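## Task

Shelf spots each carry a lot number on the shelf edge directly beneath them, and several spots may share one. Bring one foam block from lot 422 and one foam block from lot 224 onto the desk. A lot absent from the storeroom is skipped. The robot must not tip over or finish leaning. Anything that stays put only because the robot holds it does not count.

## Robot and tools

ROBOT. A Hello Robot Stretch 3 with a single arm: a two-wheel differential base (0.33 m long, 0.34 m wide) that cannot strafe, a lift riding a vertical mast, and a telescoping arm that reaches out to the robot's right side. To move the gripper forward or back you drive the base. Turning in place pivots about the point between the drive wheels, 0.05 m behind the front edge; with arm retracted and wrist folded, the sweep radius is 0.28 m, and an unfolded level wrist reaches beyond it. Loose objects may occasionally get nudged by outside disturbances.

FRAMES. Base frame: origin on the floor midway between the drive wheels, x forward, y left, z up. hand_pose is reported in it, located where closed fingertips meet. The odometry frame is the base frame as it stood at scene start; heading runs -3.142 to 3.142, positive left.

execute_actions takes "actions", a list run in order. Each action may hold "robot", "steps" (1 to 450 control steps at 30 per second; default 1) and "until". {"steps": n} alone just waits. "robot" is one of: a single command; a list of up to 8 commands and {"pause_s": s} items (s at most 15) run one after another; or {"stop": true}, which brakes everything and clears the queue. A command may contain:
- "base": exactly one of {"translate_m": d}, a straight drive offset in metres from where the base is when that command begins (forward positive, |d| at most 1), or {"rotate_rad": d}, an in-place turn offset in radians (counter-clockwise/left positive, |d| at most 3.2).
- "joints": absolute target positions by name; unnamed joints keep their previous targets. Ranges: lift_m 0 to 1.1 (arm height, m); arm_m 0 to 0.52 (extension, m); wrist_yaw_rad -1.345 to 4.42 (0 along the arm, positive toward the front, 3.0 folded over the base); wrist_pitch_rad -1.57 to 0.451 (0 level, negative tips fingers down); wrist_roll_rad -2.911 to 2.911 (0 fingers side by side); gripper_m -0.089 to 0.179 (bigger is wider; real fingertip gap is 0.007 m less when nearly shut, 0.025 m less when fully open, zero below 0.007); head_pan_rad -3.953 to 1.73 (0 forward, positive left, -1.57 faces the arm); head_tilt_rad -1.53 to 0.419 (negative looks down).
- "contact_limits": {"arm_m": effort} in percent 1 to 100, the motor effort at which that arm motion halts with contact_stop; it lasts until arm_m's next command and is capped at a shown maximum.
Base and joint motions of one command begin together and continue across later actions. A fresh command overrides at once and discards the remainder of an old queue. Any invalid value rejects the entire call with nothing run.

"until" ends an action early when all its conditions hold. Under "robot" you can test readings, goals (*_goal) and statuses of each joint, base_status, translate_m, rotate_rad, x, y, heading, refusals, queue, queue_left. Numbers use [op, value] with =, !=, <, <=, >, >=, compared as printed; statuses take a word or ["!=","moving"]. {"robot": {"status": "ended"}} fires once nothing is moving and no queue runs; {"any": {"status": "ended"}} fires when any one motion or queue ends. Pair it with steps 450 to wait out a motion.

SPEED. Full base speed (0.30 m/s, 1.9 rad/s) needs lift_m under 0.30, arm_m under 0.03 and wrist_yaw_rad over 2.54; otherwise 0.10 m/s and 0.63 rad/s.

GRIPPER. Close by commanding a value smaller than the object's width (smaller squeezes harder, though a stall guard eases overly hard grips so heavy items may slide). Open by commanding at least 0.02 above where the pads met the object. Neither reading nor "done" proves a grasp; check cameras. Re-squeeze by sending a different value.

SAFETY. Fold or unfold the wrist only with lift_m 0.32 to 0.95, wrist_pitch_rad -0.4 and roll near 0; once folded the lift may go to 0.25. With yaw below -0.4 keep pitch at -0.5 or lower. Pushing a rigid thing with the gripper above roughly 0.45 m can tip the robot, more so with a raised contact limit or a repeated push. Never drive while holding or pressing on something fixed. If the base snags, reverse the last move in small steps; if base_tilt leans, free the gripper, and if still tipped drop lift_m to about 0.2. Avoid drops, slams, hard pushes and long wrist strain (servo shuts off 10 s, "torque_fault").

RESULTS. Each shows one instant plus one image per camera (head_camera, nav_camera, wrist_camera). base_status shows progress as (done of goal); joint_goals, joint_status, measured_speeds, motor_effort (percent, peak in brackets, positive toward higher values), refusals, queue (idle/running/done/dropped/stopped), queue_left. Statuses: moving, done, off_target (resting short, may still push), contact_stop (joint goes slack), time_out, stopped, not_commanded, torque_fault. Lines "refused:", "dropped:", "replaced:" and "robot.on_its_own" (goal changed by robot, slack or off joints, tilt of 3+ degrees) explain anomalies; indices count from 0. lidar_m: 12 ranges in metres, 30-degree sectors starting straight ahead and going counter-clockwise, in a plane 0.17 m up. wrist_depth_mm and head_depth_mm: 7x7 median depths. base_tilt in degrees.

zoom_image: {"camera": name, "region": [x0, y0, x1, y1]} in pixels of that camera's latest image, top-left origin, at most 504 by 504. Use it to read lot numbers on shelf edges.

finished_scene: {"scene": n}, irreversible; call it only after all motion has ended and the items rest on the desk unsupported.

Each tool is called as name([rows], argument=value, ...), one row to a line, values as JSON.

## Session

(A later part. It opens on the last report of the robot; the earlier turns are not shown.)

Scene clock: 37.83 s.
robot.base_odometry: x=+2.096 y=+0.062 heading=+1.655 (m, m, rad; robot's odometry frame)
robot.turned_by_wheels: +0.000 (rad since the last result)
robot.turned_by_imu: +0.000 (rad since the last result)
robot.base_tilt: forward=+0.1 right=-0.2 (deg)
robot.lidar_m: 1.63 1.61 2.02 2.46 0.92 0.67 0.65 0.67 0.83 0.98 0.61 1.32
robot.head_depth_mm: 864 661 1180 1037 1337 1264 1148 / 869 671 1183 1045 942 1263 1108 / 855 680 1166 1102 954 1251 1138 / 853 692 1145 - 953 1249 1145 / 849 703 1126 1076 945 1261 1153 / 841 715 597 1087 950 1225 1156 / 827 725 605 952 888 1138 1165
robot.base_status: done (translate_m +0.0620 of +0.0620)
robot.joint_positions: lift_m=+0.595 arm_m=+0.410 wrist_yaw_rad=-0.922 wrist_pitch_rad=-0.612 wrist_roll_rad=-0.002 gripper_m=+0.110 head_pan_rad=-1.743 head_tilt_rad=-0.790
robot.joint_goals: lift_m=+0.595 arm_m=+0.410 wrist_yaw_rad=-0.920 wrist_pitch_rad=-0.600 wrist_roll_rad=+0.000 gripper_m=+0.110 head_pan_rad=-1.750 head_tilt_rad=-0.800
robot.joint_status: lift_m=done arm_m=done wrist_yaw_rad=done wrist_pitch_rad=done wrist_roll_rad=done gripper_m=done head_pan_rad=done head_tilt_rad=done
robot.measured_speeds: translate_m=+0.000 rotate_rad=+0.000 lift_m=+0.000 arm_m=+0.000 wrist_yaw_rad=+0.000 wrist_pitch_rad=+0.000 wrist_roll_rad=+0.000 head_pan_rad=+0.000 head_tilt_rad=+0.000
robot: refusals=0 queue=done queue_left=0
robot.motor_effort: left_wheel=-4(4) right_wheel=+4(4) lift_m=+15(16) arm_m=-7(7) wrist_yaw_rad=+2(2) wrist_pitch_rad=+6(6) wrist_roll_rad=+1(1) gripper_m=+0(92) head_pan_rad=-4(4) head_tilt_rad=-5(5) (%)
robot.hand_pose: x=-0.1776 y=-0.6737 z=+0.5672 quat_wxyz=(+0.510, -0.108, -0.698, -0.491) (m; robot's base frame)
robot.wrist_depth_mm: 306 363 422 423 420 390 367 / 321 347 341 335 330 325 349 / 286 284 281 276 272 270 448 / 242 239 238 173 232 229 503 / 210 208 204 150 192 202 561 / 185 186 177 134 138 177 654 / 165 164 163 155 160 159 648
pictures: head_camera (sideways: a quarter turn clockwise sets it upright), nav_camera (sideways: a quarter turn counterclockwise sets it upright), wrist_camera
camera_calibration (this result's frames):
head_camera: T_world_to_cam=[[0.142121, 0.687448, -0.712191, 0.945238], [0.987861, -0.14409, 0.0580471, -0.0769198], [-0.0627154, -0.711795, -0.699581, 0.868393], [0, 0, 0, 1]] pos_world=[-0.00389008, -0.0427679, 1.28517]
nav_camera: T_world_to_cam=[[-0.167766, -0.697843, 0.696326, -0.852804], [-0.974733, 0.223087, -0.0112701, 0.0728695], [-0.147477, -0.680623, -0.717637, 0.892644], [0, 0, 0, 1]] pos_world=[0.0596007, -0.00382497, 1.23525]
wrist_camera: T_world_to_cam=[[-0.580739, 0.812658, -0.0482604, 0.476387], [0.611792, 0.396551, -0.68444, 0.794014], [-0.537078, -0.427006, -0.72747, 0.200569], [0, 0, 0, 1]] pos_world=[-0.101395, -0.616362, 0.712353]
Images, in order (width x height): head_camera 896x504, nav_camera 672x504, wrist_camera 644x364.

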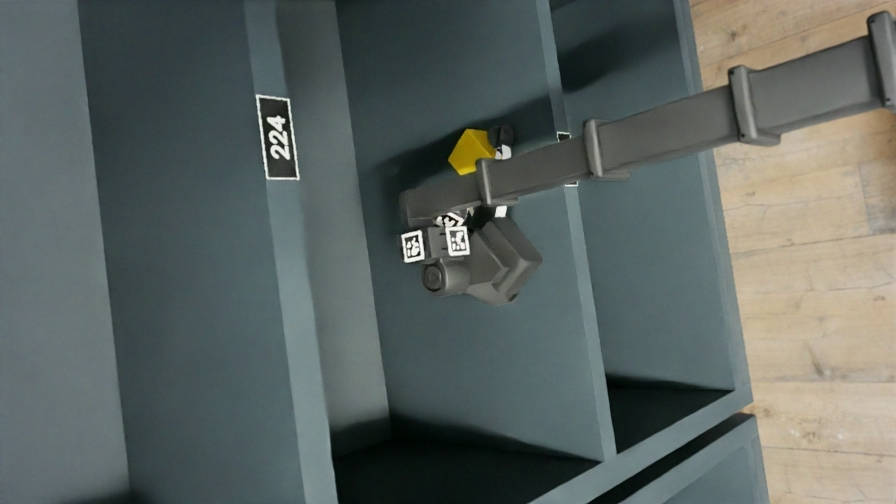

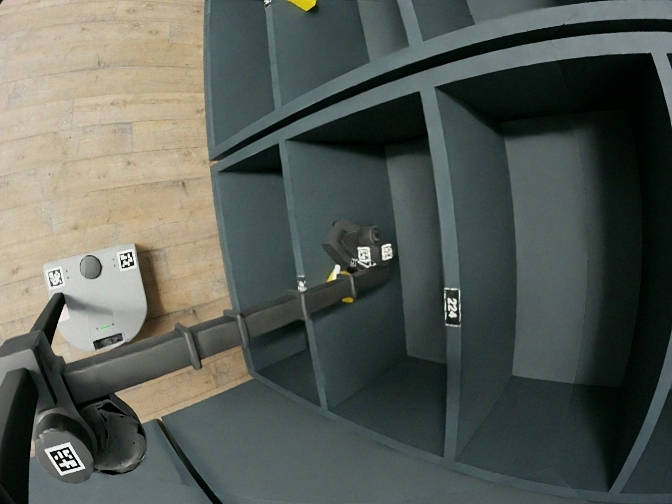

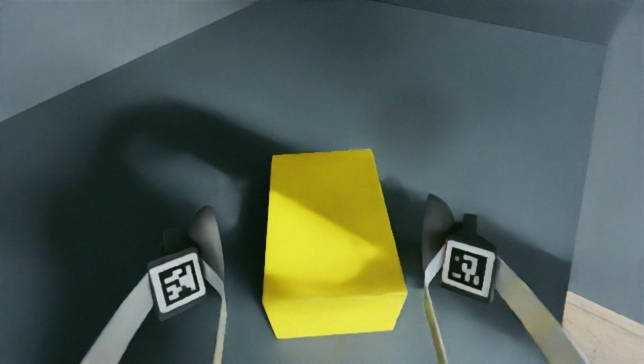

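execute_actions([
  {"robot": {"joints": {"gripper_m": 0.02, "arm_m": 0.405}}, "steps": 60, "until": {"robot": {"status": "ended"}}},
  {"steps": 8},
  {"robot": {"joints": {"lift_m": 0.64}}, "steps": 100, "until": {"robot": {"status": "ended"}}},
])

Scene clock: 40.80 s.
robot.base_odometry: x=+2.096 y=+0.062 heading=+1.655 (m, m, rad; robot's odometry frame)
robot.turned_by_wheels: +0.000 (rad since the last result)
robot.turned_by_imu: +0.000 (rad since the last result)
robot.base_tilt: forward=+0.1 right=-0.2 (deg)
robot.lidar_m: 1.64 1.61 2.02 2.45 0.92 0.67 0.65 0.68 0.83 0.98 0.61 1.33
robot.head_depth_mm: 865 661 1177 1037 1334 1259 1163 / 865 672 1183 1047 946 - 1112 / 857 681 1161 1101 1141 1250 1135 / 853 692 1140 - 958 1259 1144 / 852 703 1125 1078 944 1262 1151 / 840 715 598 1084 954 1222 1158 / 828 728 605 952 890 1136 1165
robot.base_status: done (translate_m +0.0620 of +0.0620)
robot.joint_positions: lift_m=+0.640 arm_m=+0.405 wrist_yaw_rad=-0.921 wrist_pitch_rad=-0.614 wrist_roll_rad=-0.002 gripper_m=+0.021 head_pan_rad=-1.743 head_tilt_rad=-0.790
robot.joint_goals: lift_m=+0.640 arm_m=+0.405 wrist_yaw_rad=-0.920 wrist_pitch_rad=-0.600 wrist_roll_rad=+0.000 gripper_m=+0.020 head_pan_rad=-1.750 head_tilt_rad=-0.800
robot.joint_status: lift_m=done arm_m=done wrist_yaw_rad=done wrist_pitch_rad=done wrist_roll_rad=done gripper_m=done head_pan_rad=done head_tilt_rad=done
robot.measured_speeds: translate_m=+0.000 rotate_rad=+0.000 lift_m=+0.000 arm_m=+0.000 wrist_yaw_rad=+0.000 wrist_pitch_rad=+0.000 wrist_roll_rad=+0.000 head_pan_rad=+0.000 head_tilt_rad=+0.000
robot: refusals=0 queue=done queue_left=0
robot.motor_effort: left_wheel=-4(4) right_wheel=+4(4) lift_m=+26(30) arm_m=-7(5) wrist_yaw_rad=+2(3) wrist_pitch_rad=+7(7) wrist_roll_rad=+1(1) gripper_m=-19(100) head_pan_rad=-4(5) head_tilt_rad=-5(4) (%)
robot.hand_pose: x=-0.1772 y=-0.6685 z=+0.6110 quat_wxyz=(+0.509, -0.108, -0.698, -0.492) (m; robot's base frame)
robot.wrist_depth_mm: 313 367 482 522 480 409 374 / 324 394 424 420 415 406 422 / 334 355 349 344 342 336 479 / 303 301 296 170 292 287 535 / 262 261 256 148 246 251 590 / 230 230 135 134 176 232 670 / 207 206 204 193 201 209 688
pictures: head_camera (sideways: a quarter turn clockwise sets it upright), nav_camera (sideways: a quarter turn counterclockwise sets it upright), wrist_camera
camera_calibration (this result's frames):
head_camera: T_world_to_cam=[[0.14212, 0.687448, -0.712191, 0.945239], [0.987861, -0.14409, 0.0580471, -0.0769198], [-0.0627153, -0.711796, -0.699581, 0.868393], [0, 0, 0, 1]] pos_world=[-0.00389007, -0.0427679, 1.28517]
nav_camera: T_world_to_cam=[[-0.167766, -0.697843, 0.696326, -0.852804], [-0.974733, 0.223087, -0.0112701, 0.0728695], [-0.147476, -0.680623, -0.717637, 0.892644], [0, 0, 0, 1]] pos_world=[0.0596007, -0.00382497, 1.23525]
wrist_camera: T_world_to_cam=[[-0.580743, 0.81266, -0.0481889, 0.474406], [0.613098, 0.397653, -0.68263, 0.821583], [-0.535583, -0.425977, -0.729174, 0.23686], [0, 0, 0, 1]] pos_world=[-0.101344, -0.611339, 0.75641]
Images, in order (width x height): head_camera 896x504, nav_camera 672x504, wrist_camera 644x364.

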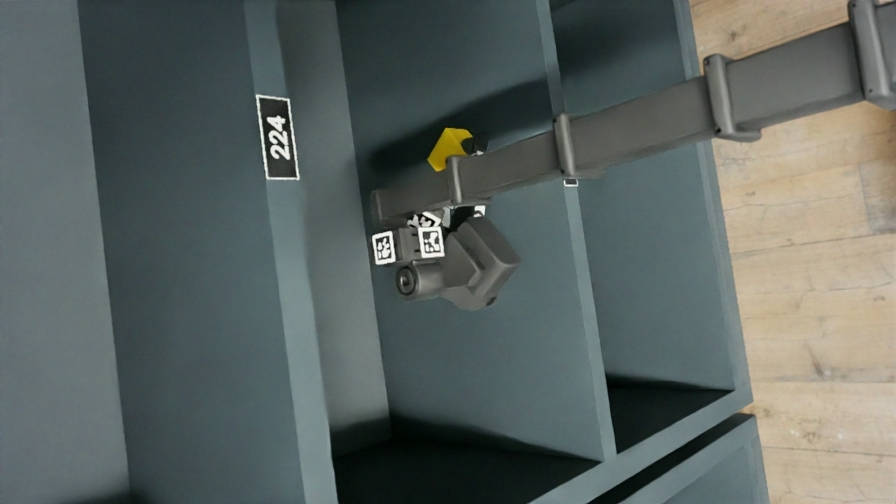

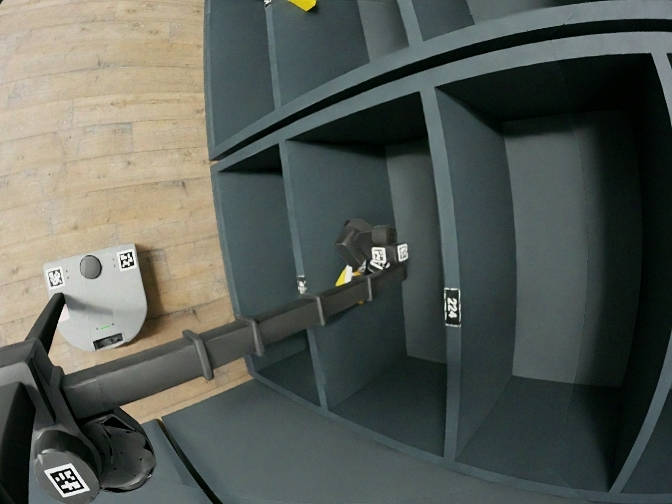

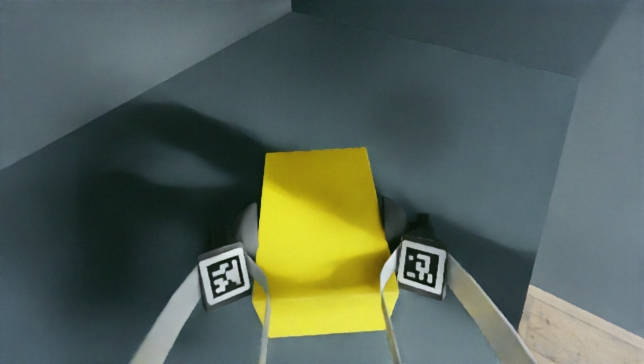

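execute_actions([
  {"robot": {"joints": {"arm_m": 0.0, "wrist_yaw_rad": 0.0, "head_pan_rad": -0.6, "head_tilt_rad": -0.6}}, "steps": 200, "until": {"robot": {"arm_m": ["<", 0.1]}}},
  {"robot": {"base": {"rotate_rad": 1.351}, "joints": {"wrist_yaw_rad": 2.7, "wrist_pitch_rad": -0.4, "lift_m": 0.34}}, "steps": 200, "until": {"robot": {"wrist_yaw_rad": [">", 2.6]}}},
  {"robot": {"joints": {"lift_m": 0.28}}, "steps": 200, "until": {"robot": {"status": "ended"}}},
])

Scene clock: 51.53 s.
robot.base_odometry: x=+2.096 y=+0.062 heading=+3.006 (m, m, rad; robot's odometry frame)
robot.turned_by_wheels: +1.351 (rad since the last result)
robot.turned_by_imu: +1.384 (rad since the last result)
robot.base_tilt: forward=+0.1 right=-0.2 (deg)
robot.lidar_m: 3.73 1.18 0.73 0.65 0.65 0.78 1.00 0.61 1.21 1.32 1.64 1.61
robot.head_depth_mm: 1555 1685 1850 2028 1742 1431 1212 / 1678 1823 2027 2168 1764 1443 1215 / 1844 1997 1728 2060 1769 1454 1226 / 2016 2177 1640 2331 1783 1454 1226 / 2253 2359 1793 2317 1804 1474 1233 / 2556 2591 2286 2387 1824 1479 1250 / 2899 3145 3278 2384 1828 1488 1250
robot.base_status: done (rotate_rad +1.3508 of +1.3510)
robot.joint_positions: lift_m=+0.280 arm_m=+0.003 wrist_yaw_rad=+2.698 wrist_pitch_rad=-0.420 wrist_roll_rad=-0.001 gripper_m=+0.021 head_pan_rad=-0.607 head_tilt_rad=-0.606
robot.joint_goals: lift_m=+0.280 arm_m=+0.000 wrist_yaw_rad=+2.700 wrist_pitch_rad=-0.400 wrist_roll_rad=+0.000 gripper_m=+0.020 head_pan_rad=-0.600 head_tilt_rad=-0.600
robot.joint_status: lift_m=done arm_m=done wrist_yaw_rad=done wrist_pitch_rad=done wrist_roll_rad=done gripper_m=done head_pan_rad=done head_tilt_rad=done
robot.measured_speeds: translate_m=+0.000 rotate_rad=+0.000 lift_m=+0.000 arm_m=+0.000 wrist_yaw_rad=+0.000 wrist_pitch_rad=+0.000 wrist_roll_rad=+0.000 head_pan_rad=+0.000 head_tilt_rad=+0.000
robot: refusals=0 queue=done queue_left=0
robot.motor_effort: left_wheel=-4(10) right_wheel=+4(9) lift_m=+16(27) arm_m=-7(5) wrist_yaw_rad=+4(3) wrist_pitch_rad=+10(13) wrist_roll_rad=+1(1) gripper_m=-18(19) head_pan_rad=+3(34) head_tilt_rad=+2(19) (%)
robot.hand_pose: x=+0.0750 y=+0.0548 z=+0.2926 quat_wxyz=(+0.296, +0.706, -0.008, +0.643) (m; robot's base frame)
robot.wrist_depth_mm: 515 578 703 844 - - - / 531 622 728 941 - - - / 567 645 794 896 878 857 854 / 631 690 710 171 695 681 662 / 618 587 580 148 543 560 544 / - 500 - 133 292 474 463 / - - - 402 411 411 407
pictures: head_camera (sideways: a quarter turn clockwise sets it upright), nav_camera (sideways: a quarter turn counterclockwise sets it upright), wrist_camera
camera_calibration (this result's frames):
head_camera: T_world_to_cam=[[-0.446623, 0.337068, -0.828802, 1.10083], [0.538273, 0.841163, 0.0520314, -0.0663588], [0.714696, -0.422884, -0.557117, 0.678329], [0, 0, 0, 1]] pos_world=[0.042576, -0.0283814, 1.29373]
nav_camera: T_world_to_cam=[[0.447439, -0.366224, 0.815891, -1.0124], [-0.61033, -0.791875, -0.0207358, 0.0829737], [0.653678, -0.488685, -0.577834, 0.705905], [0, 0, 0, 1]] pos_world=[0.0421939, 0.0399051, 1.23562]
wrist_camera: T_world_to_cam=[[0.89365, -0.445618, -0.0530461, -0.0223979], [-0.299257, -0.503664, -0.810413, 0.317121], [0.334417, 0.7401, -0.583453, 0.276097], [0, 0, 0, 1]] pos_world=[0.0225852, -0.0545974, 0.416901]
Images, in order (width x height): head_camera 896x504, nav_camera 672x504, wrist_camera 644x364.

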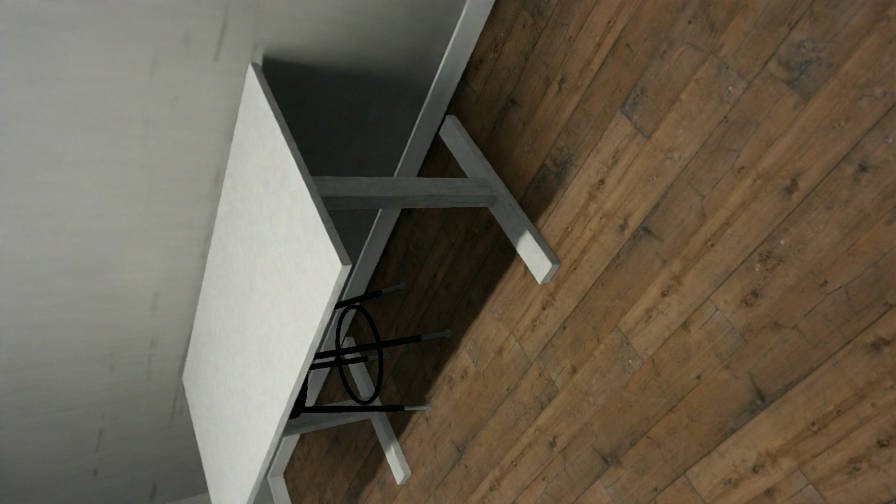

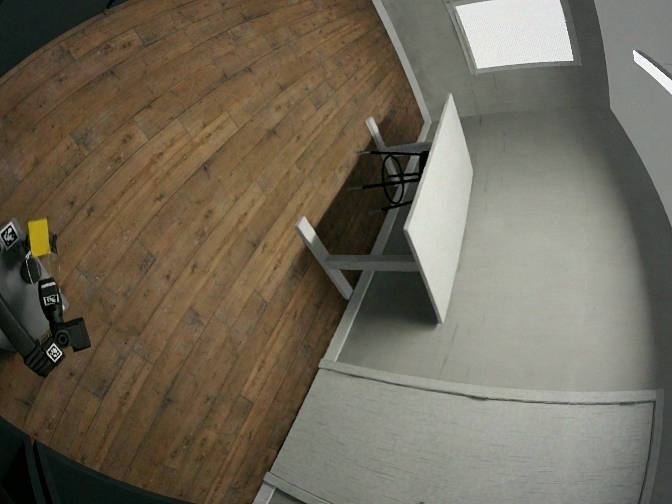

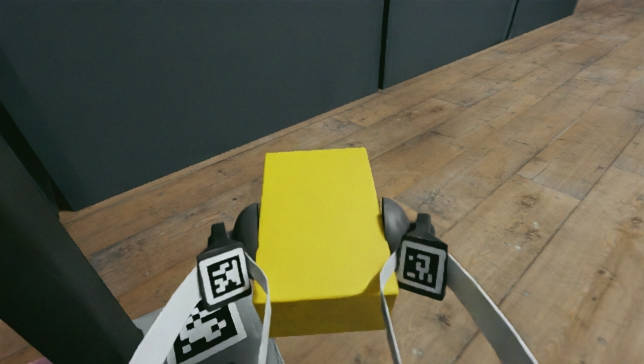

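execute_actions([
  {"robot": {"base": {"translate_m": 1.0}, "joints": {"head_pan_rad": -1.3, "head_tilt_rad": -0.7}}, "steps": 200, "until": {"robot": {"translate_m": [">", 0.55]}}},
  {"robot": {"base": {"translate_m": 1.0}}, "steps": 200, "until": {"robot": {"translate_m": [">", 0.3]}}},
  {"robot": {"joints": {"lift_m": 0.83}}, "steps": 200, "until": {"robot": {"lift_m": [">", 0.34]}}},
])

execute_actions([
  {"robot": {"joints": {"wrist_yaw_rad": 0.2}}, "steps": 200, "until": {"robot": {"wrist_yaw_rad": ["<", 1.2]}}},
  {"robot": {"joints": {"wrist_pitch_rad": -0.6}}, "steps": 300, "until": {"robot": {"status": "ended"}}},
])

Scene clock: 56.57 s.
robot.base_odometry: x=+1.022 y=+0.209 heading=+3.006 (m, m, rad; robot's odometry frame)
robot.turned_by_wheels: +0.000 (rad since the last result)
robot.turned_by_imu: +0.001 (rad since the last result)
robot.base_tilt: forward=+0.9 right=-0.4 (deg)
robot.lidar_m: 2.69 1.58 0.97 0.87 0.87 1.04 1.63 1.63 1.59 0.98 1.44 1.08
robot.head_depth_mm: 1182 1324 1506 1732 1616 1350 1163 / 1193 1339 1348 914 1619 1361 1173 / 1210 1352 1179 893 1546 1335 1180 / 1219 1370 1196 903 1646 1379 1179 / 1238 1386 1209 913 1656 1388 1193 / 1249 1410 1228 920 1675 1397 1197 / 1264 1422 1246 963 1655 1405 1206
robot.base_status: moving (translate_m +0.5332 of +1.0000)
robot.joint_positions: lift_m=+0.341 arm_m=+0.003 wrist_yaw_rad=+2.699 wrist_pitch_rad=-0.420 wrist_roll_rad=-0.001 gripper_m=+0.021 head_pan_rad=-1.293 head_tilt_rad=-0.691
robot.joint_goals: lift_m=+0.830 arm_m=+0.000 wrist_yaw_rad=+2.700 wrist_pitch_rad=-0.400 wrist_roll_rad=+0.000 gripper_m=+0.020 head_pan_rad=-1.300 head_tilt_rad=-0.700
robot.joint_status: lift_m=moving arm_m=done wrist_yaw_rad=done wrist_pitch_rad=done wrist_roll_rad=done gripper_m=done head_pan_rad=done head_tilt_rad=done
robot.measured_speeds: translate_m=+0.200 rotate_rad=+0.000 lift_m=+0.110 arm_m=+0.000 wrist_yaw_rad=+0.000 wrist_pitch_rad=+0.000 wrist_roll_rad=+0.000 head_pan_rad=+0.000 head_tilt_rad=+0.000
robot: refusals=0 queue=running queue_left=0
robot.motor_effort: left_wheel=-7(11) right_wheel=-1(12) lift_m=+28(28) arm_m=-6(6) wrist_yaw_rad=+2(3) wrist_pitch_rad=+10(10) wrist_roll_rad=+1(1) gripper_m=-18(18) head_pan_rad=-4(36) head_tilt_rad=-4(16) (%)
robot.hand_pose: x=+0.0748 y=+0.0548 z=+0.3530 quat_wxyz=(+0.296, +0.706, -0.008, +0.643) (m; robot's base frame)
robot.wrist_depth_mm: 676 759 897 - - - - / 720 797 981 - - - - / 742 865 - - 995 - 970 / 800 834 808 171 789 779 764 / 707 685 666 149 622 638 621 / - 572 135 134 326 537 535 / - - - 455 477 472 462
pictures: head_camera (sideways: a quarter turn clockwise sets it upright), nav_camera (sideways: a quarter turn counterclockwise sets it upright), wrist_camera
camera_calibration (this result's frames):
head_camera: T_world_to_cam=[[-0.150793, 0.609732, -0.778131, 1.03297], [0.950646, 0.305356, 0.0550478, -0.0727953], [0.271171, -0.731426, -0.625685, 0.770237], [0, 0, 0, 1]] pos_world=[0.0161009, -0.0442337, 1.28972]
nav_camera: T_world_to_cam=[[0.132633, -0.631688, 0.763792, -0.942564], [-0.974349, -0.22444, -0.0164251, 0.0795801], [0.181801, -0.742022, -0.645253, 0.796488], [0, 0, 0, 1]] pos_world=[0.0577515, 0.0134659, 1.23517]
wrist_camera: T_world_to_cam=[[0.893881, -0.445154, -0.0530465, -0.0191208], [-0.298994, -0.503815, -0.810415, 0.366049], [0.334034, 0.740276, -0.583449, 0.311349], [0, 0, 0, 1]] pos_world=[0.022537, -0.0545747, 0.477294]
Images, in order (width x height): head_camera 896x504, nav_camera 672x504, wrist_camera 644x364.

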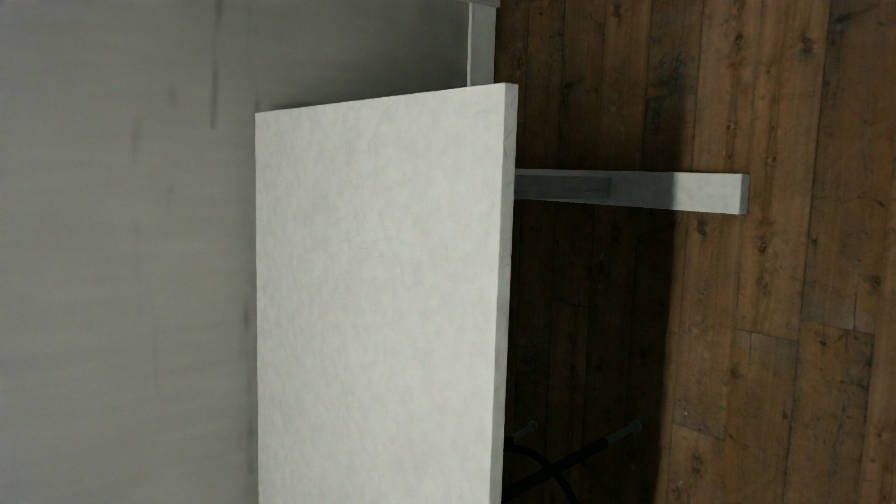

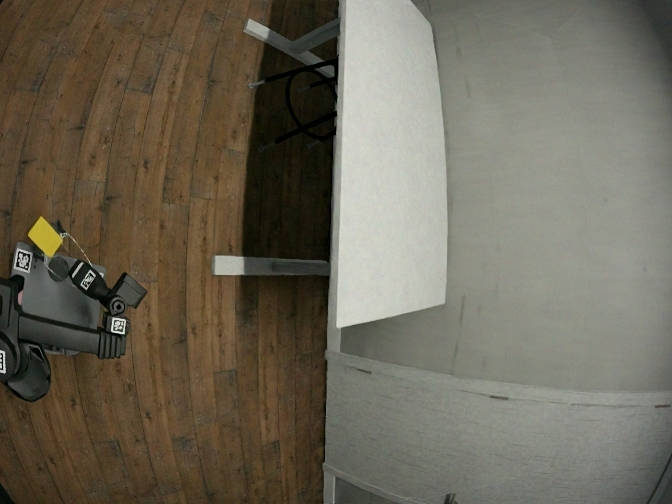

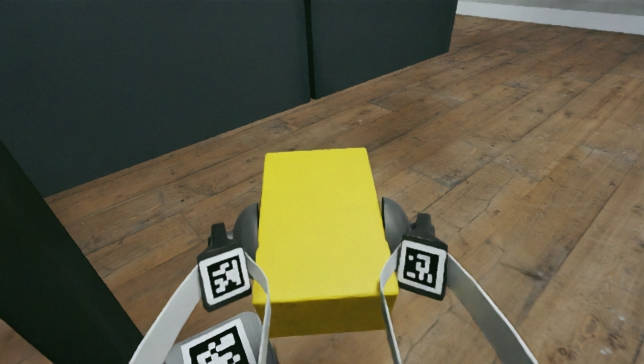

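Scene clock: 62.03 s.
robot.base_odometry: x=+0.559 y=+0.272 heading=+3.006 (m, m, rad; robot's odometry frame)
robot.turned_by_wheels: +0.000 (rad since the last result)
robot.turned_by_imu: +0.001 (rad since the last result)
robot.base_tilt: forward=+0.1 right=-0.2 (deg)
robot.lidar_m: 2.22 2.23 1.08 0.96 0.96 1.16 2.08 2.27 0.99 0.97 0.81 1.19
robot.head_depth_mm: 1101 1230 1144 877 771 1398 - / 1116 1254 1164 888 777 534 - / 1127 1262 1178 895 1508 1374 1177 / 1136 1280 1189 902 1249 1371 1184 / 1149 1294 1212 911 1537 1387 1194 / 1163 1313 1229 922 1177 1372 1196 / 1175 1334 1242 933 1591 1405 1205
robot.base_status: done (translate_m +1.0000 of +1.0000)
robot.joint_positions: lift_m=+0.830 arm_m=+0.003 wrist_yaw_rad=+0.202 wrist_pitch_rad=-0.614 wrist_roll_rad=-0.001 gripper_m=+0.021 head_pan_rad=-1.293 head_tilt_rad=-0.691
robot.joint_goals: lift_m=+0.830 arm_m=+0.000 wrist_yaw_rad=+0.200 wrist_pitch_rad=-0.600 wrist_roll_rad=+0.000 gripper_m=+0.020 head_pan_rad=-1.300 head_tilt_rad=-0.700
robot.joint_status: lift_m=done arm_m=done wrist_yaw_rad=done wrist_pitch_rad=done wrist_roll_rad=done gripper_m=done head_pan_rad=done head_tilt_rad=done
robot.measured_speeds: translate_m=+0.000 rotate_rad=+0.000 lift_m=+0.000 arm_m=+0.000 wrist_yaw_rad=+0.000 wrist_pitch_rad=+0.000 wrist_roll_rad=+0.000 head_pan_rad=+0.000 head_tilt_rad=+0.000
robot: refusals=0 queue=done queue_left=0
robot.motor_effort: left_wheel=-4(8) right_wheel=+3(6) lift_m=+26(26) arm_m=-7(7) wrist_yaw_rad=-3(4) wrist_pitch_rad=+7(9) wrist_roll_rad=+1(1) gripper_m=-19(18) head_pan_rad=-4(4) head_tilt_rad=-4(5) (%)
robot.hand_pose: x=+0.0177 y=-0.3393 z=+0.8011 quat_wxyz=(+0.693, +0.281, -0.648, -0.145) (m; robot's base frame)
robot.wrist_depth_mm: 584 571 558 548 532 524 512 / 454 446 439 428 425 417 409 / 371 381 376 376 384 - - / - - - 171 - - - / - - - 148 - - - / - - 135 133 529 968 964 / 916 916 878 845 888 895 878
pictures: head_camera (sideways: a quarter turn clockwise sets it upright), nav_camera (sideways: a quarter turn counterclockwise sets it upright), wrist_camera
camera_calibration (this result's frames):
head_camera: T_world_to_cam=[[-0.150776, 0.609736, -0.778131, 1.03297], [0.950654, 0.305329, 0.0550478, -0.0727953], [0.271151, -0.731434, -0.625685, 0.770237], [0, 0, 0, 1]] pos_world=[0.0160997, -0.044234, 1.28972]
nav_camera: T_world_to_cam=[[0.132615, -0.631692, 0.763792, -0.942564], [-0.974356, -0.224413, -0.0164251, 0.0795802], [0.181781, -0.742027, -0.645253, 0.796488], [0, 0, 0, 1]] pos_world=[0.0577519, 0.0134645, 1.23517]
wrist_camera: T_world_to_cam=[[-0.983926, -0.171897, -0.0483897, 0.00249106], [-0.0930095, 0.724607, -0.682857, 0.824525], [0.152444, -0.66738, -0.728948, 0.525813], [0, 0, 0, 1]] pos_world=[-0.00101759, -0.246112, 0.946443]
Images, in order (width x height): head_camera 896x504, nav_camera 672x504, wrist_camera 644x364.

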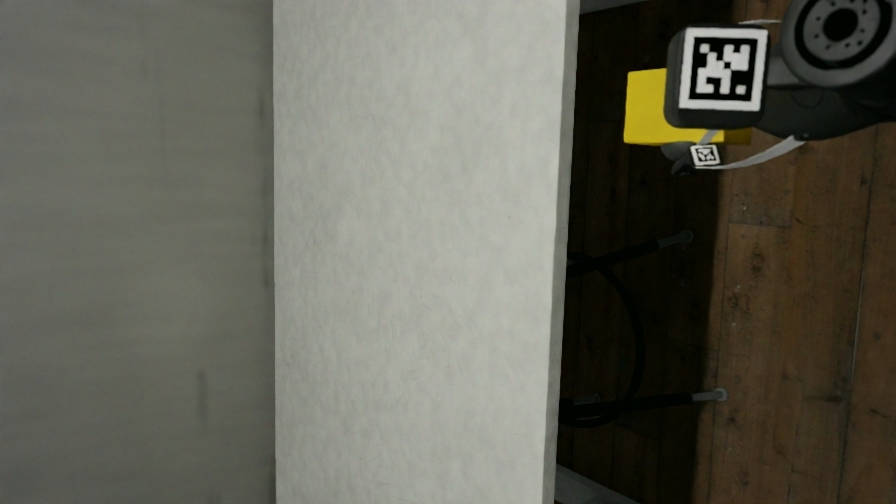

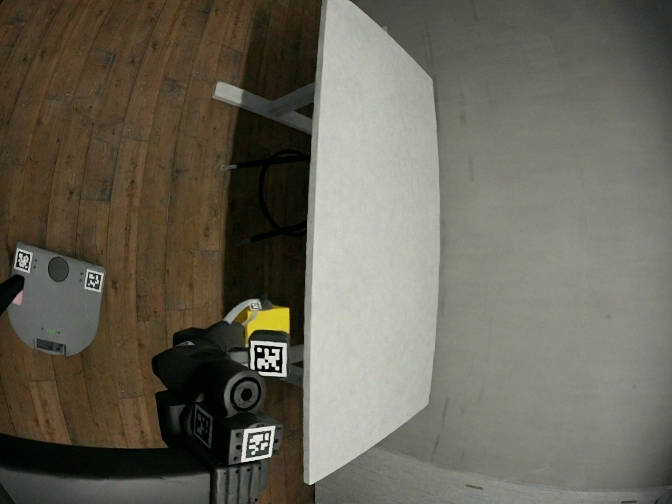

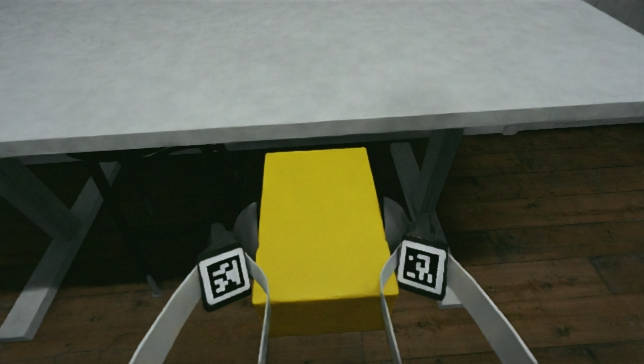

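execute_actions([
  {"robot": {"joints": {"arm_m": 0.36, "lift_m": 0.81}}, "steps": 200, "until": {"robot": {"arm_m": [">", 0.33]}}},
  {"robot": {"joints": {"lift_m": 0.787}}, "steps": 200, "until": {"robot": {"status": "ended"}}},
])

Scene clock: 66.30 s.
robot.base_odometry: x=+0.559 y=+0.272 heading=+3.006 (m, m, rad; robot's odometry frame)
robot.turned_by_wheels: +0.000 (rad since the last result)
robot.turned_by_imu: +0.001 (rad since the last result)
robot.base_tilt: forward=+0.1 right=-0.2 (deg)
robot.lidar_m: 2.22 2.23 1.08 0.96 0.96 1.16 2.09 2.27 0.99 0.97 0.81 1.19
robot.head_depth_mm: 1101 1230 1150 - 770 1348 1166 / 1116 1246 1162 856 1498 1359 1166 / 1126 1261 1171 893 1508 1366 1178 / 1136 1280 1196 903 1251 1373 1183 / 1154 1294 1209 910 1538 1389 1190 / 1167 1311 1226 924 1182 1366 1196 / 1171 1325 1248 928 1598 1416 1202
robot.base_status: done (translate_m +1.0000 of +1.0000)
robot.joint_positions: lift_m=+0.787 arm_m=+0.360 wrist_yaw_rad=+0.201 wrist_pitch_rad=-0.615 wrist_roll_rad=-0.001 gripper_m=+0.021 head_pan_rad=-1.293 head_tilt_rad=-0.691
robot.joint_goals: lift_m=+0.787 arm_m=+0.360 wrist_yaw_rad=+0.200 wrist_pitch_rad=-0.600 wrist_roll_rad=+0.000 gripper_m=+0.020 head_pan_rad=-1.300 head_tilt_rad=-0.700
robot.joint_status: lift_m=done arm_m=done wrist_yaw_rad=done wrist_pitch_rad=done wrist_roll_rad=done gripper_m=done head_pan_rad=done head_tilt_rad=done
robot.measured_speeds: translate_m=+0.000 rotate_rad=+0.000 lift_m=+0.000 arm_m=+0.000 wrist_yaw_rad=+0.000 wrist_pitch_rad=+0.000 wrist_roll_rad=+0.000 head_pan_rad=+0.000 head_tilt_rad=+0.000
robot: refusals=0 queue=done queue_left=0
robot.motor_effort: left_wheel=-4(4) right_wheel=+3(4) lift_m=+16(25) arm_m=+7(10) wrist_yaw_rad=-1(3) wrist_pitch_rad=+7(7) wrist_roll_rad=+1(1) gripper_m=-19(18) head_pan_rad=-4(4) head_tilt_rad=-4(4) (%)
robot.hand_pose: x=+0.0174 y=-0.6961 z=+0.7586 quat_wxyz=(+0.693, +0.281, -0.648, -0.145) (m; robot's base frame)
robot.wrist_depth_mm: 464 452 443 441 427 414 409 / 360 352 349 339 338 332 328 / 293 291 286 281 279 276 271 / 249 245 242 171 238 235 232 / 216 214 211 148 200 204 203 / 190 189 135 133 156 182 180 / 170 169 166 159 164 164 162
pictures: head_camera (sideways: a quarter turn clockwise sets it upright), nav_camera (sideways: a quarter turn counterclockwise sets it upright), wrist_camera
camera_calibration (this result's frames):
head_camera: T_world_to_cam=[[-0.150754, 0.609768, -0.77811, 1.03294], [0.95067, 0.305281, 0.0550489, -0.0727969], [0.27111, -0.731427, -0.625711, 0.770271], [0, 0, 0, 1]] pos_world=[0.0160974, -0.0442341, 1.28972]
nav_camera: T_world_to_cam=[[0.132592, -0.631723, 0.763771, -0.942536], [-0.974367, -0.224365, -0.0164234, 0.079578], [0.181739, -0.742015, -0.645279, 0.796521], [0, 0, 0, 1]] pos_world=[0.0577519, 0.0134641, 1.23517]
wrist_camera: T_world_to_cam=[[-0.984182, -0.170429, -0.048366, -0.0601945], [-0.0920693, 0.725293, -0.682256, 1.05405], [0.151356, -0.667011, -0.729512, 0.257458], [0, 0, 0, 1]] pos_world=[-0.0011642, -0.603029, 0.904041]
Images, in order (width x height): head_camera 896x504, nav_camera 672x504, wrist_camera 644x364.

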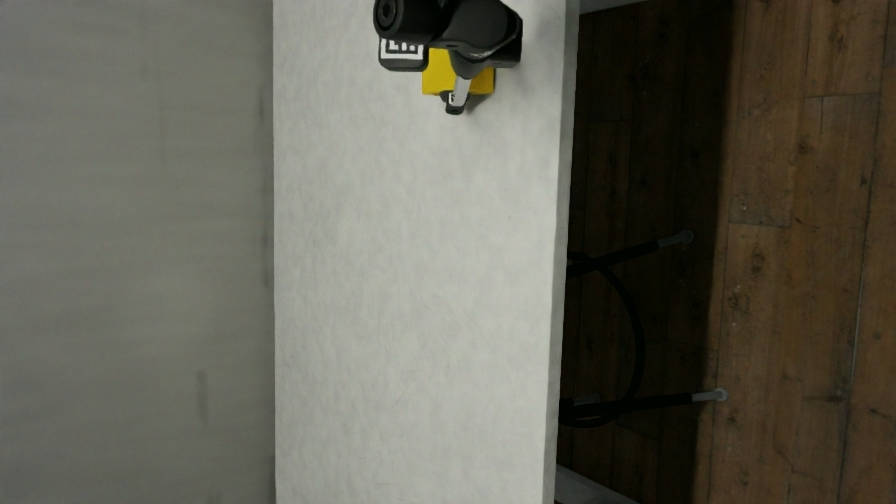

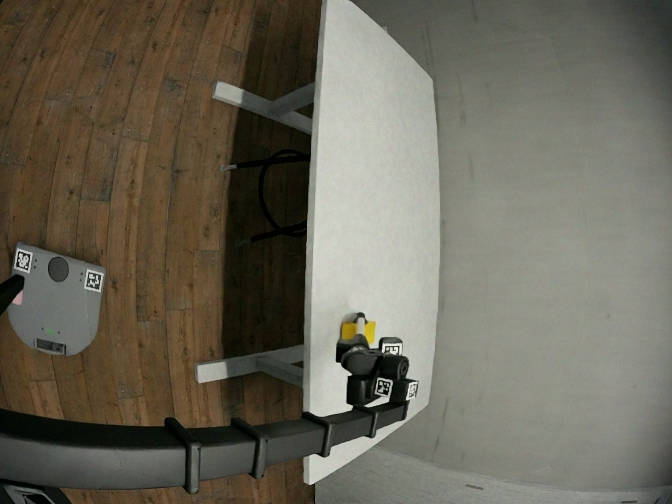

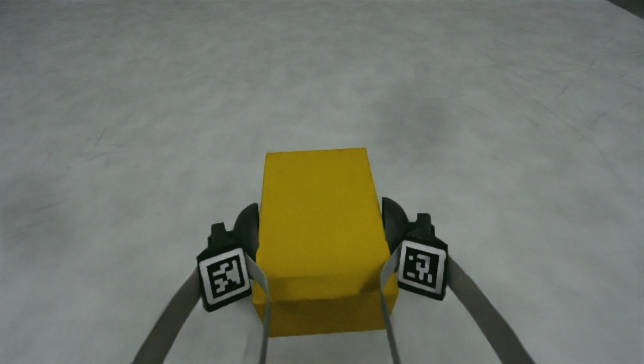

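execute_actions([
  {"robot": {"joints": {"lift_m": 0.783}}, "steps": 30, "until": {"robot": {"status": "ended"}}},
  {"robot": {"joints": {"gripper_m": 0.14}}, "steps": 60, "until": {"robot": {"status": "ended"}}},
  {"robot": {"joints": {"arm_m": 0.0, "lift_m": 0.80}}, "steps": 100, "until": {"robot": {"arm_m": ["<", 0.24]}}},
])

execute_actions([
  {"robot": {"joints": {"gripper_m": 0.03, "wrist_pitch_rad": -0.4}}, "steps": 100, "until": {"robot": {"arm_m": ["<", 0.1]}}},
  {"robot": {"base": {"rotate_rad": 0.70}, "joints": {"lift_m": 0.28, "wrist_yaw_rad": 2.8, "head_pan_rad": -2.2, "head_tilt_rad": -0.5}}, "steps": 100, "until": {"robot": {"base_status": ["!=", "moving"]}}},
  {"robot": {"base": {"translate_m": 1.0}}, "steps": 5},
])

Scene clock: 71.27 s.
robot.base_odometry: x=+0.559 y=+0.272 heading=+3.006 (m, m, rad; robot's odometry frame)
robot.turned_by_wheels: +0.000 (rad since the last result)
robot.turned_by_imu: +0.001 (rad since the last result)
robot.base_tilt: forward=+0.1 right=-0.2 (deg)
robot.lidar_m: 2.23 2.23 1.08 0.96 0.96 1.16 2.08 2.27 0.99 0.97 0.81 1.19
robot.head_depth_mm: 1102 1238 1149 938 - 1351 1162 / 1110 1248 1158 883 1509 1358 1172 / 1123 1261 1182 896 1509 1371 1176 / 1139 1281 1191 900 1247 1377 1185 / 1152 1296 1215 911 1539 1390 1190 / 1164 1317 1224 921 1179 1368 1197 / 1177 1328 1244 928 1599 1408 1205
robot.base_status: done (translate_m +1.0000 of +1.0000)
robot.joint_positions: lift_m=+0.800 arm_m=+0.239 wrist_yaw_rad=+0.201 wrist_pitch_rad=-0.614 wrist_roll_rad=-0.001 gripper_m=+0.140 head_pan_rad=-1.293 head_tilt_rad=-0.691
robot.joint_goals: lift_m=+0.800 arm_m=+0.000 wrist_yaw_rad=+0.200 wrist_pitch_rad=-0.600 wrist_roll_rad=+0.000 gripper_m=+0.140 head_pan_rad=-1.300 head_tilt_rad=-0.700
robot.joint_status: lift_m=moving arm_m=moving wrist_yaw_rad=done wrist_pitch_rad=done wrist_roll_rad=done gripper_m=done head_pan_rad=done head_tilt_rad=done
robot.measured_speeds: translate_m=+0.000 rotate_rad=+0.000 lift_m=+0.000 arm_m=-0.140 wrist_yaw_rad=+0.000 wrist_pitch_rad=+0.000 wrist_roll_rad=+0.000 head_pan_rad=+0.000 head_tilt_rad=+0.000
robot: refusals=0 queue=running queue_left=0
robot.motor_effort: left_wheel=-4(4) right_wheel=+3(3) lift_m=+28(28) arm_m=-11(7) wrist_yaw_rad=-1(0) wrist_pitch_rad=+7(7) wrist_roll_rad=+1(1) gripper_m=+1(94) head_pan_rad=-4(4) head_tilt_rad=-4(4) (%)
robot.hand_pose: x=+0.0174 y=-0.5760 z=+0.7710 quat_wxyz=(+0.693, +0.280, -0.648, -0.145) (m; robot's base frame)
robot.wrist_depth_mm: 495 490 479 466 461 449 439 / 385 381 373 354 360 356 349 / 315 312 307 240 297 294 289 / 268 264 260 251 254 253 248 / 232 234 228 225 222 225 217 / 205 - 199 199 197 190 198 / 188 194 198 809 828 832 836
pictures: head_camera (sideways: a quarter turn clockwise sets it upright), nav_camera (sideways: a quarter turn counterclockwise sets it upright), wrist_camera
camera_calibration (this result's frames):
head_camera: T_world_to_cam=[[-0.150754, 0.60977, -0.778109, 1.03294], [0.95067, 0.305281, 0.0550489, -0.0727969], [0.271109, -0.731426, -0.625712, 0.770273], [0, 0, 0, 1]] pos_world=[0.0160974, -0.0442341, 1.28972]
nav_camera: T_world_to_cam=[[0.132592, -0.631724, 0.76377, -0.942534], [-0.974367, -0.224365, -0.0164233, 0.0795779], [0.181738, -0.742014, -0.64528, 0.796523], [0, 0, 0, 1]] pos_world=[0.0577519, 0.0134642, 1.23517]
wrist_camera: T_world_to_cam=[[-0.984182, -0.170429, -0.0483684, -0.0391251], [-0.0920596, 0.725256, -0.682296, 0.975372], [0.151363, -0.667051, -0.729474, 0.34652], [0, 0, 0, 1]] pos_world=[-0.00116417, -0.482916, 0.916378]
Images, in order (width x height): head_camera 896x504, nav_camera 672x504, wrist_camera 644x364.

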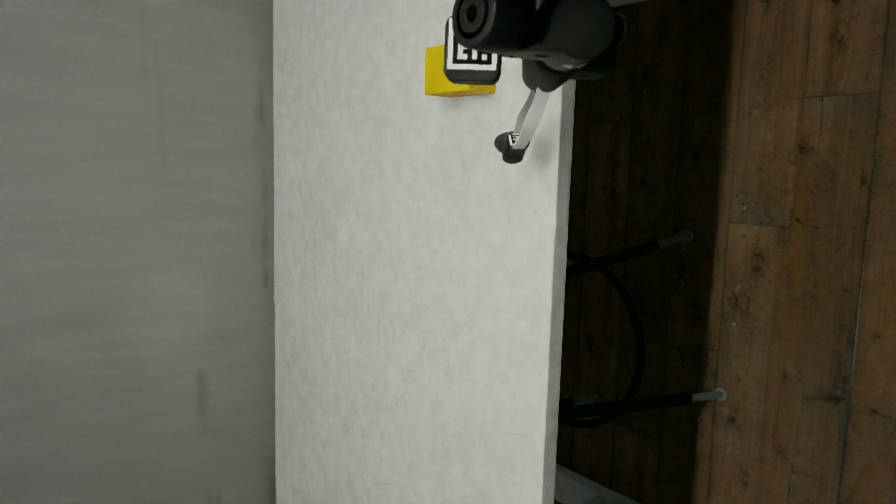

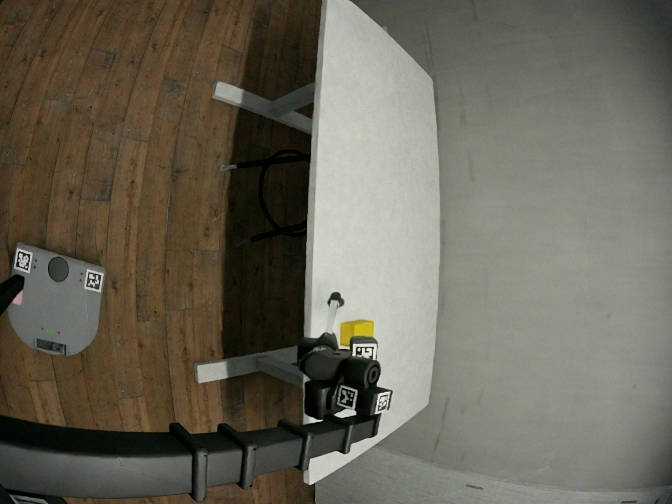

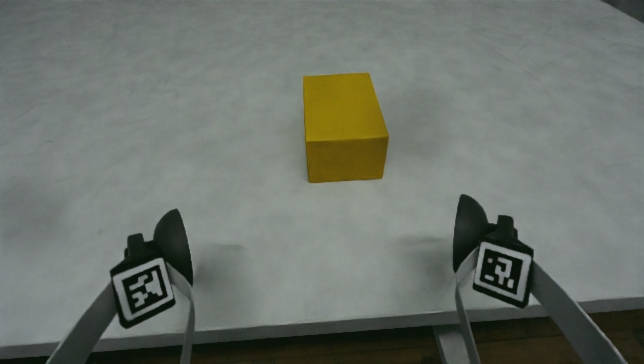

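Scene clock: 74.53 s.
robot.base_odometry: x=+0.558 y=+0.271 heading=-2.578 (m, m, rad; robot's odometry frame)
robot.turned_by_wheels: +0.700 (rad since the last result)
robot.turned_by_imu: +0.717 (rad since the last result)
robot.base_tilt: forward=+0.4 right=-1.5 (deg)
robot.lidar_m: 1.39 1.01 0.96 0.99 1.34 2.09 1.92 0.97 0.81 0.82 1.87 2.22
robot.head_depth_mm: 1150 1253 1385 1160 858 1324 1247 / 1139 1243 1366 1176 866 1429 1280 / 1130 1233 1354 1186 837 1429 1298 / 1125 1222 1347 1206 885 1445 1298 / 1118 1217 1330 1214 894 772 1277 / 1109 1206 1324 1241 902 779 1316 / 1103 1195 1308 1247 908 762 1291
robot.base_status: moving (translate_m +0.0020 of +1.0000)
robot.joint_positions: lift_m=+0.582 arm_m=+0.003 wrist_yaw_rad=+2.798 wrist_pitch_rad=-0.417 wrist_roll_rad=-0.001 gripper_m=+0.030 head_pan_rad=-2.193 head_tilt_rad=-0.507
robot.joint_goals: lift_m=+0.280 arm_m=+0.000 wrist_yaw_rad=+2.800 wrist_pitch_rad=-0.400 wrist_roll_rad=+0.000 gripper_m=+0.030 head_pan_rad=-2.200 head_tilt_rad=-0.500
robot.joint_status: lift_m=moving arm_m=moving wrist_yaw_rad=moving wrist_pitch_rad=moving wrist_roll_rad=done gripper_m=done head_pan_rad=done head_tilt_rad=done
robot.measured_speeds: translate_m=+0.022 rotate_rad=+0.000 lift_m=-0.110 arm_m=+0.000 wrist_yaw_rad=+0.000 wrist_pitch_rad=+0.000 wrist_roll_rad=+0.000 head_pan_rad=+0.000 head_tilt_rad=+0.000
robot: refusals=0 queue=running queue_left=0
robot.motor_effort: left_wheel=+0(9) right_wheel=+6(10) lift_m=+12(24) arm_m=-7(5) wrist_yaw_rad=+3(3) wrist_pitch_rad=+7(10) wrist_roll_rad=+1(1) gripper_m=+0(92) head_pan_rad=-4(42) head_tilt_rad=+4(21) (%)
robot.hand_pose: x=+0.0544 y=+0.0638 z=+0.5945 quat_wxyz=(+0.263, +0.706, +0.026, +0.657) (m; robot's base frame)
robot.wrist_depth_mm: - 995 952 923 890 871 859 / - - - 993 980 927 920 / - - - - - - - / - - - - - - - / - - - - - 980 963 / 877 885 869 812 811 833 812 / 757 - 734 728 726 706 707
pictures: head_camera (sideways: a quarter turn clockwise sets it upright), nav_camera (sideways: a quarter turn counterclockwise sets it upright), wrist_camera
camera_calibration (this result's frames):
head_camera: T_world_to_cam=[[0.294593, 0.372754, -0.879926, 1.16298], [0.835734, -0.547026, 0.0480664, -0.0630178], [-0.463425, -0.749544, -0.472674, 0.575646], [0, 0, 0, 1]] pos_world=[-0.023169, -0.0365045, 1.29845]
nav_camera: T_world_to_cam=[[-0.324451, -0.374092, 0.868784, -1.07666], [-0.783802, 0.620486, -0.0255375, 0.0902862], [-0.529515, -0.68924, -0.494532, 0.604741], [0, 0, 0, 1]] pos_world=[0.0416621, -0.0419796, 1.23675]
wrist_camera: T_world_to_cam=[[0.933695, -0.354085, -0.0532715, 0.00811277], [-0.246808, -0.52862, -0.812186, 0.56], [0.259423, 0.771482, -0.580961, 0.453111], [0, 0, 0, 1]] pos_world=[0.0130901, -0.0506672, 0.718497]
Images, in order (width x height): head_camera 896x504, nav_camera 672x504, wrist_camera 644x364.

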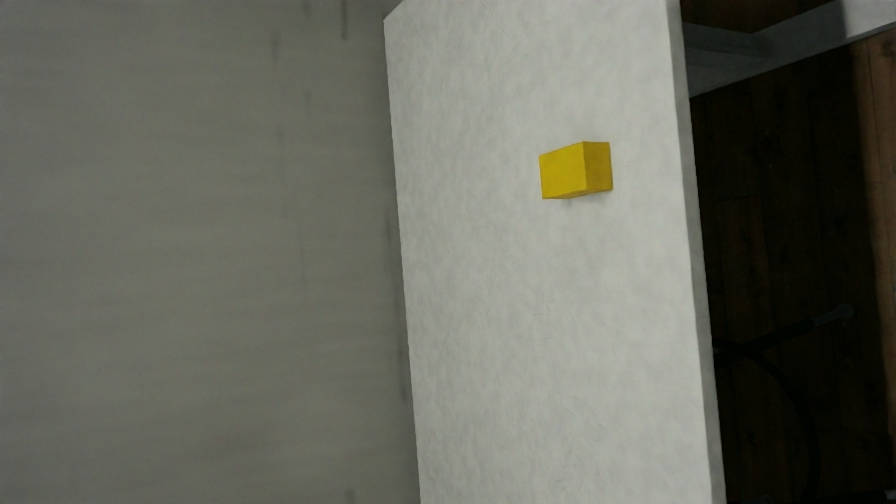

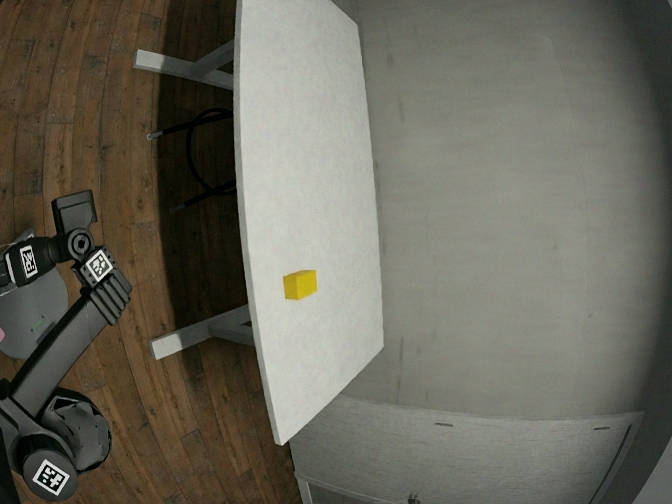

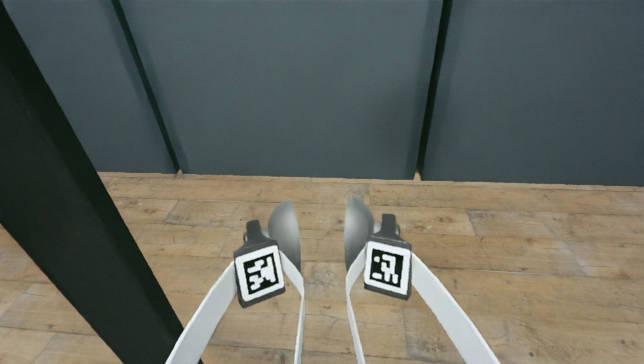

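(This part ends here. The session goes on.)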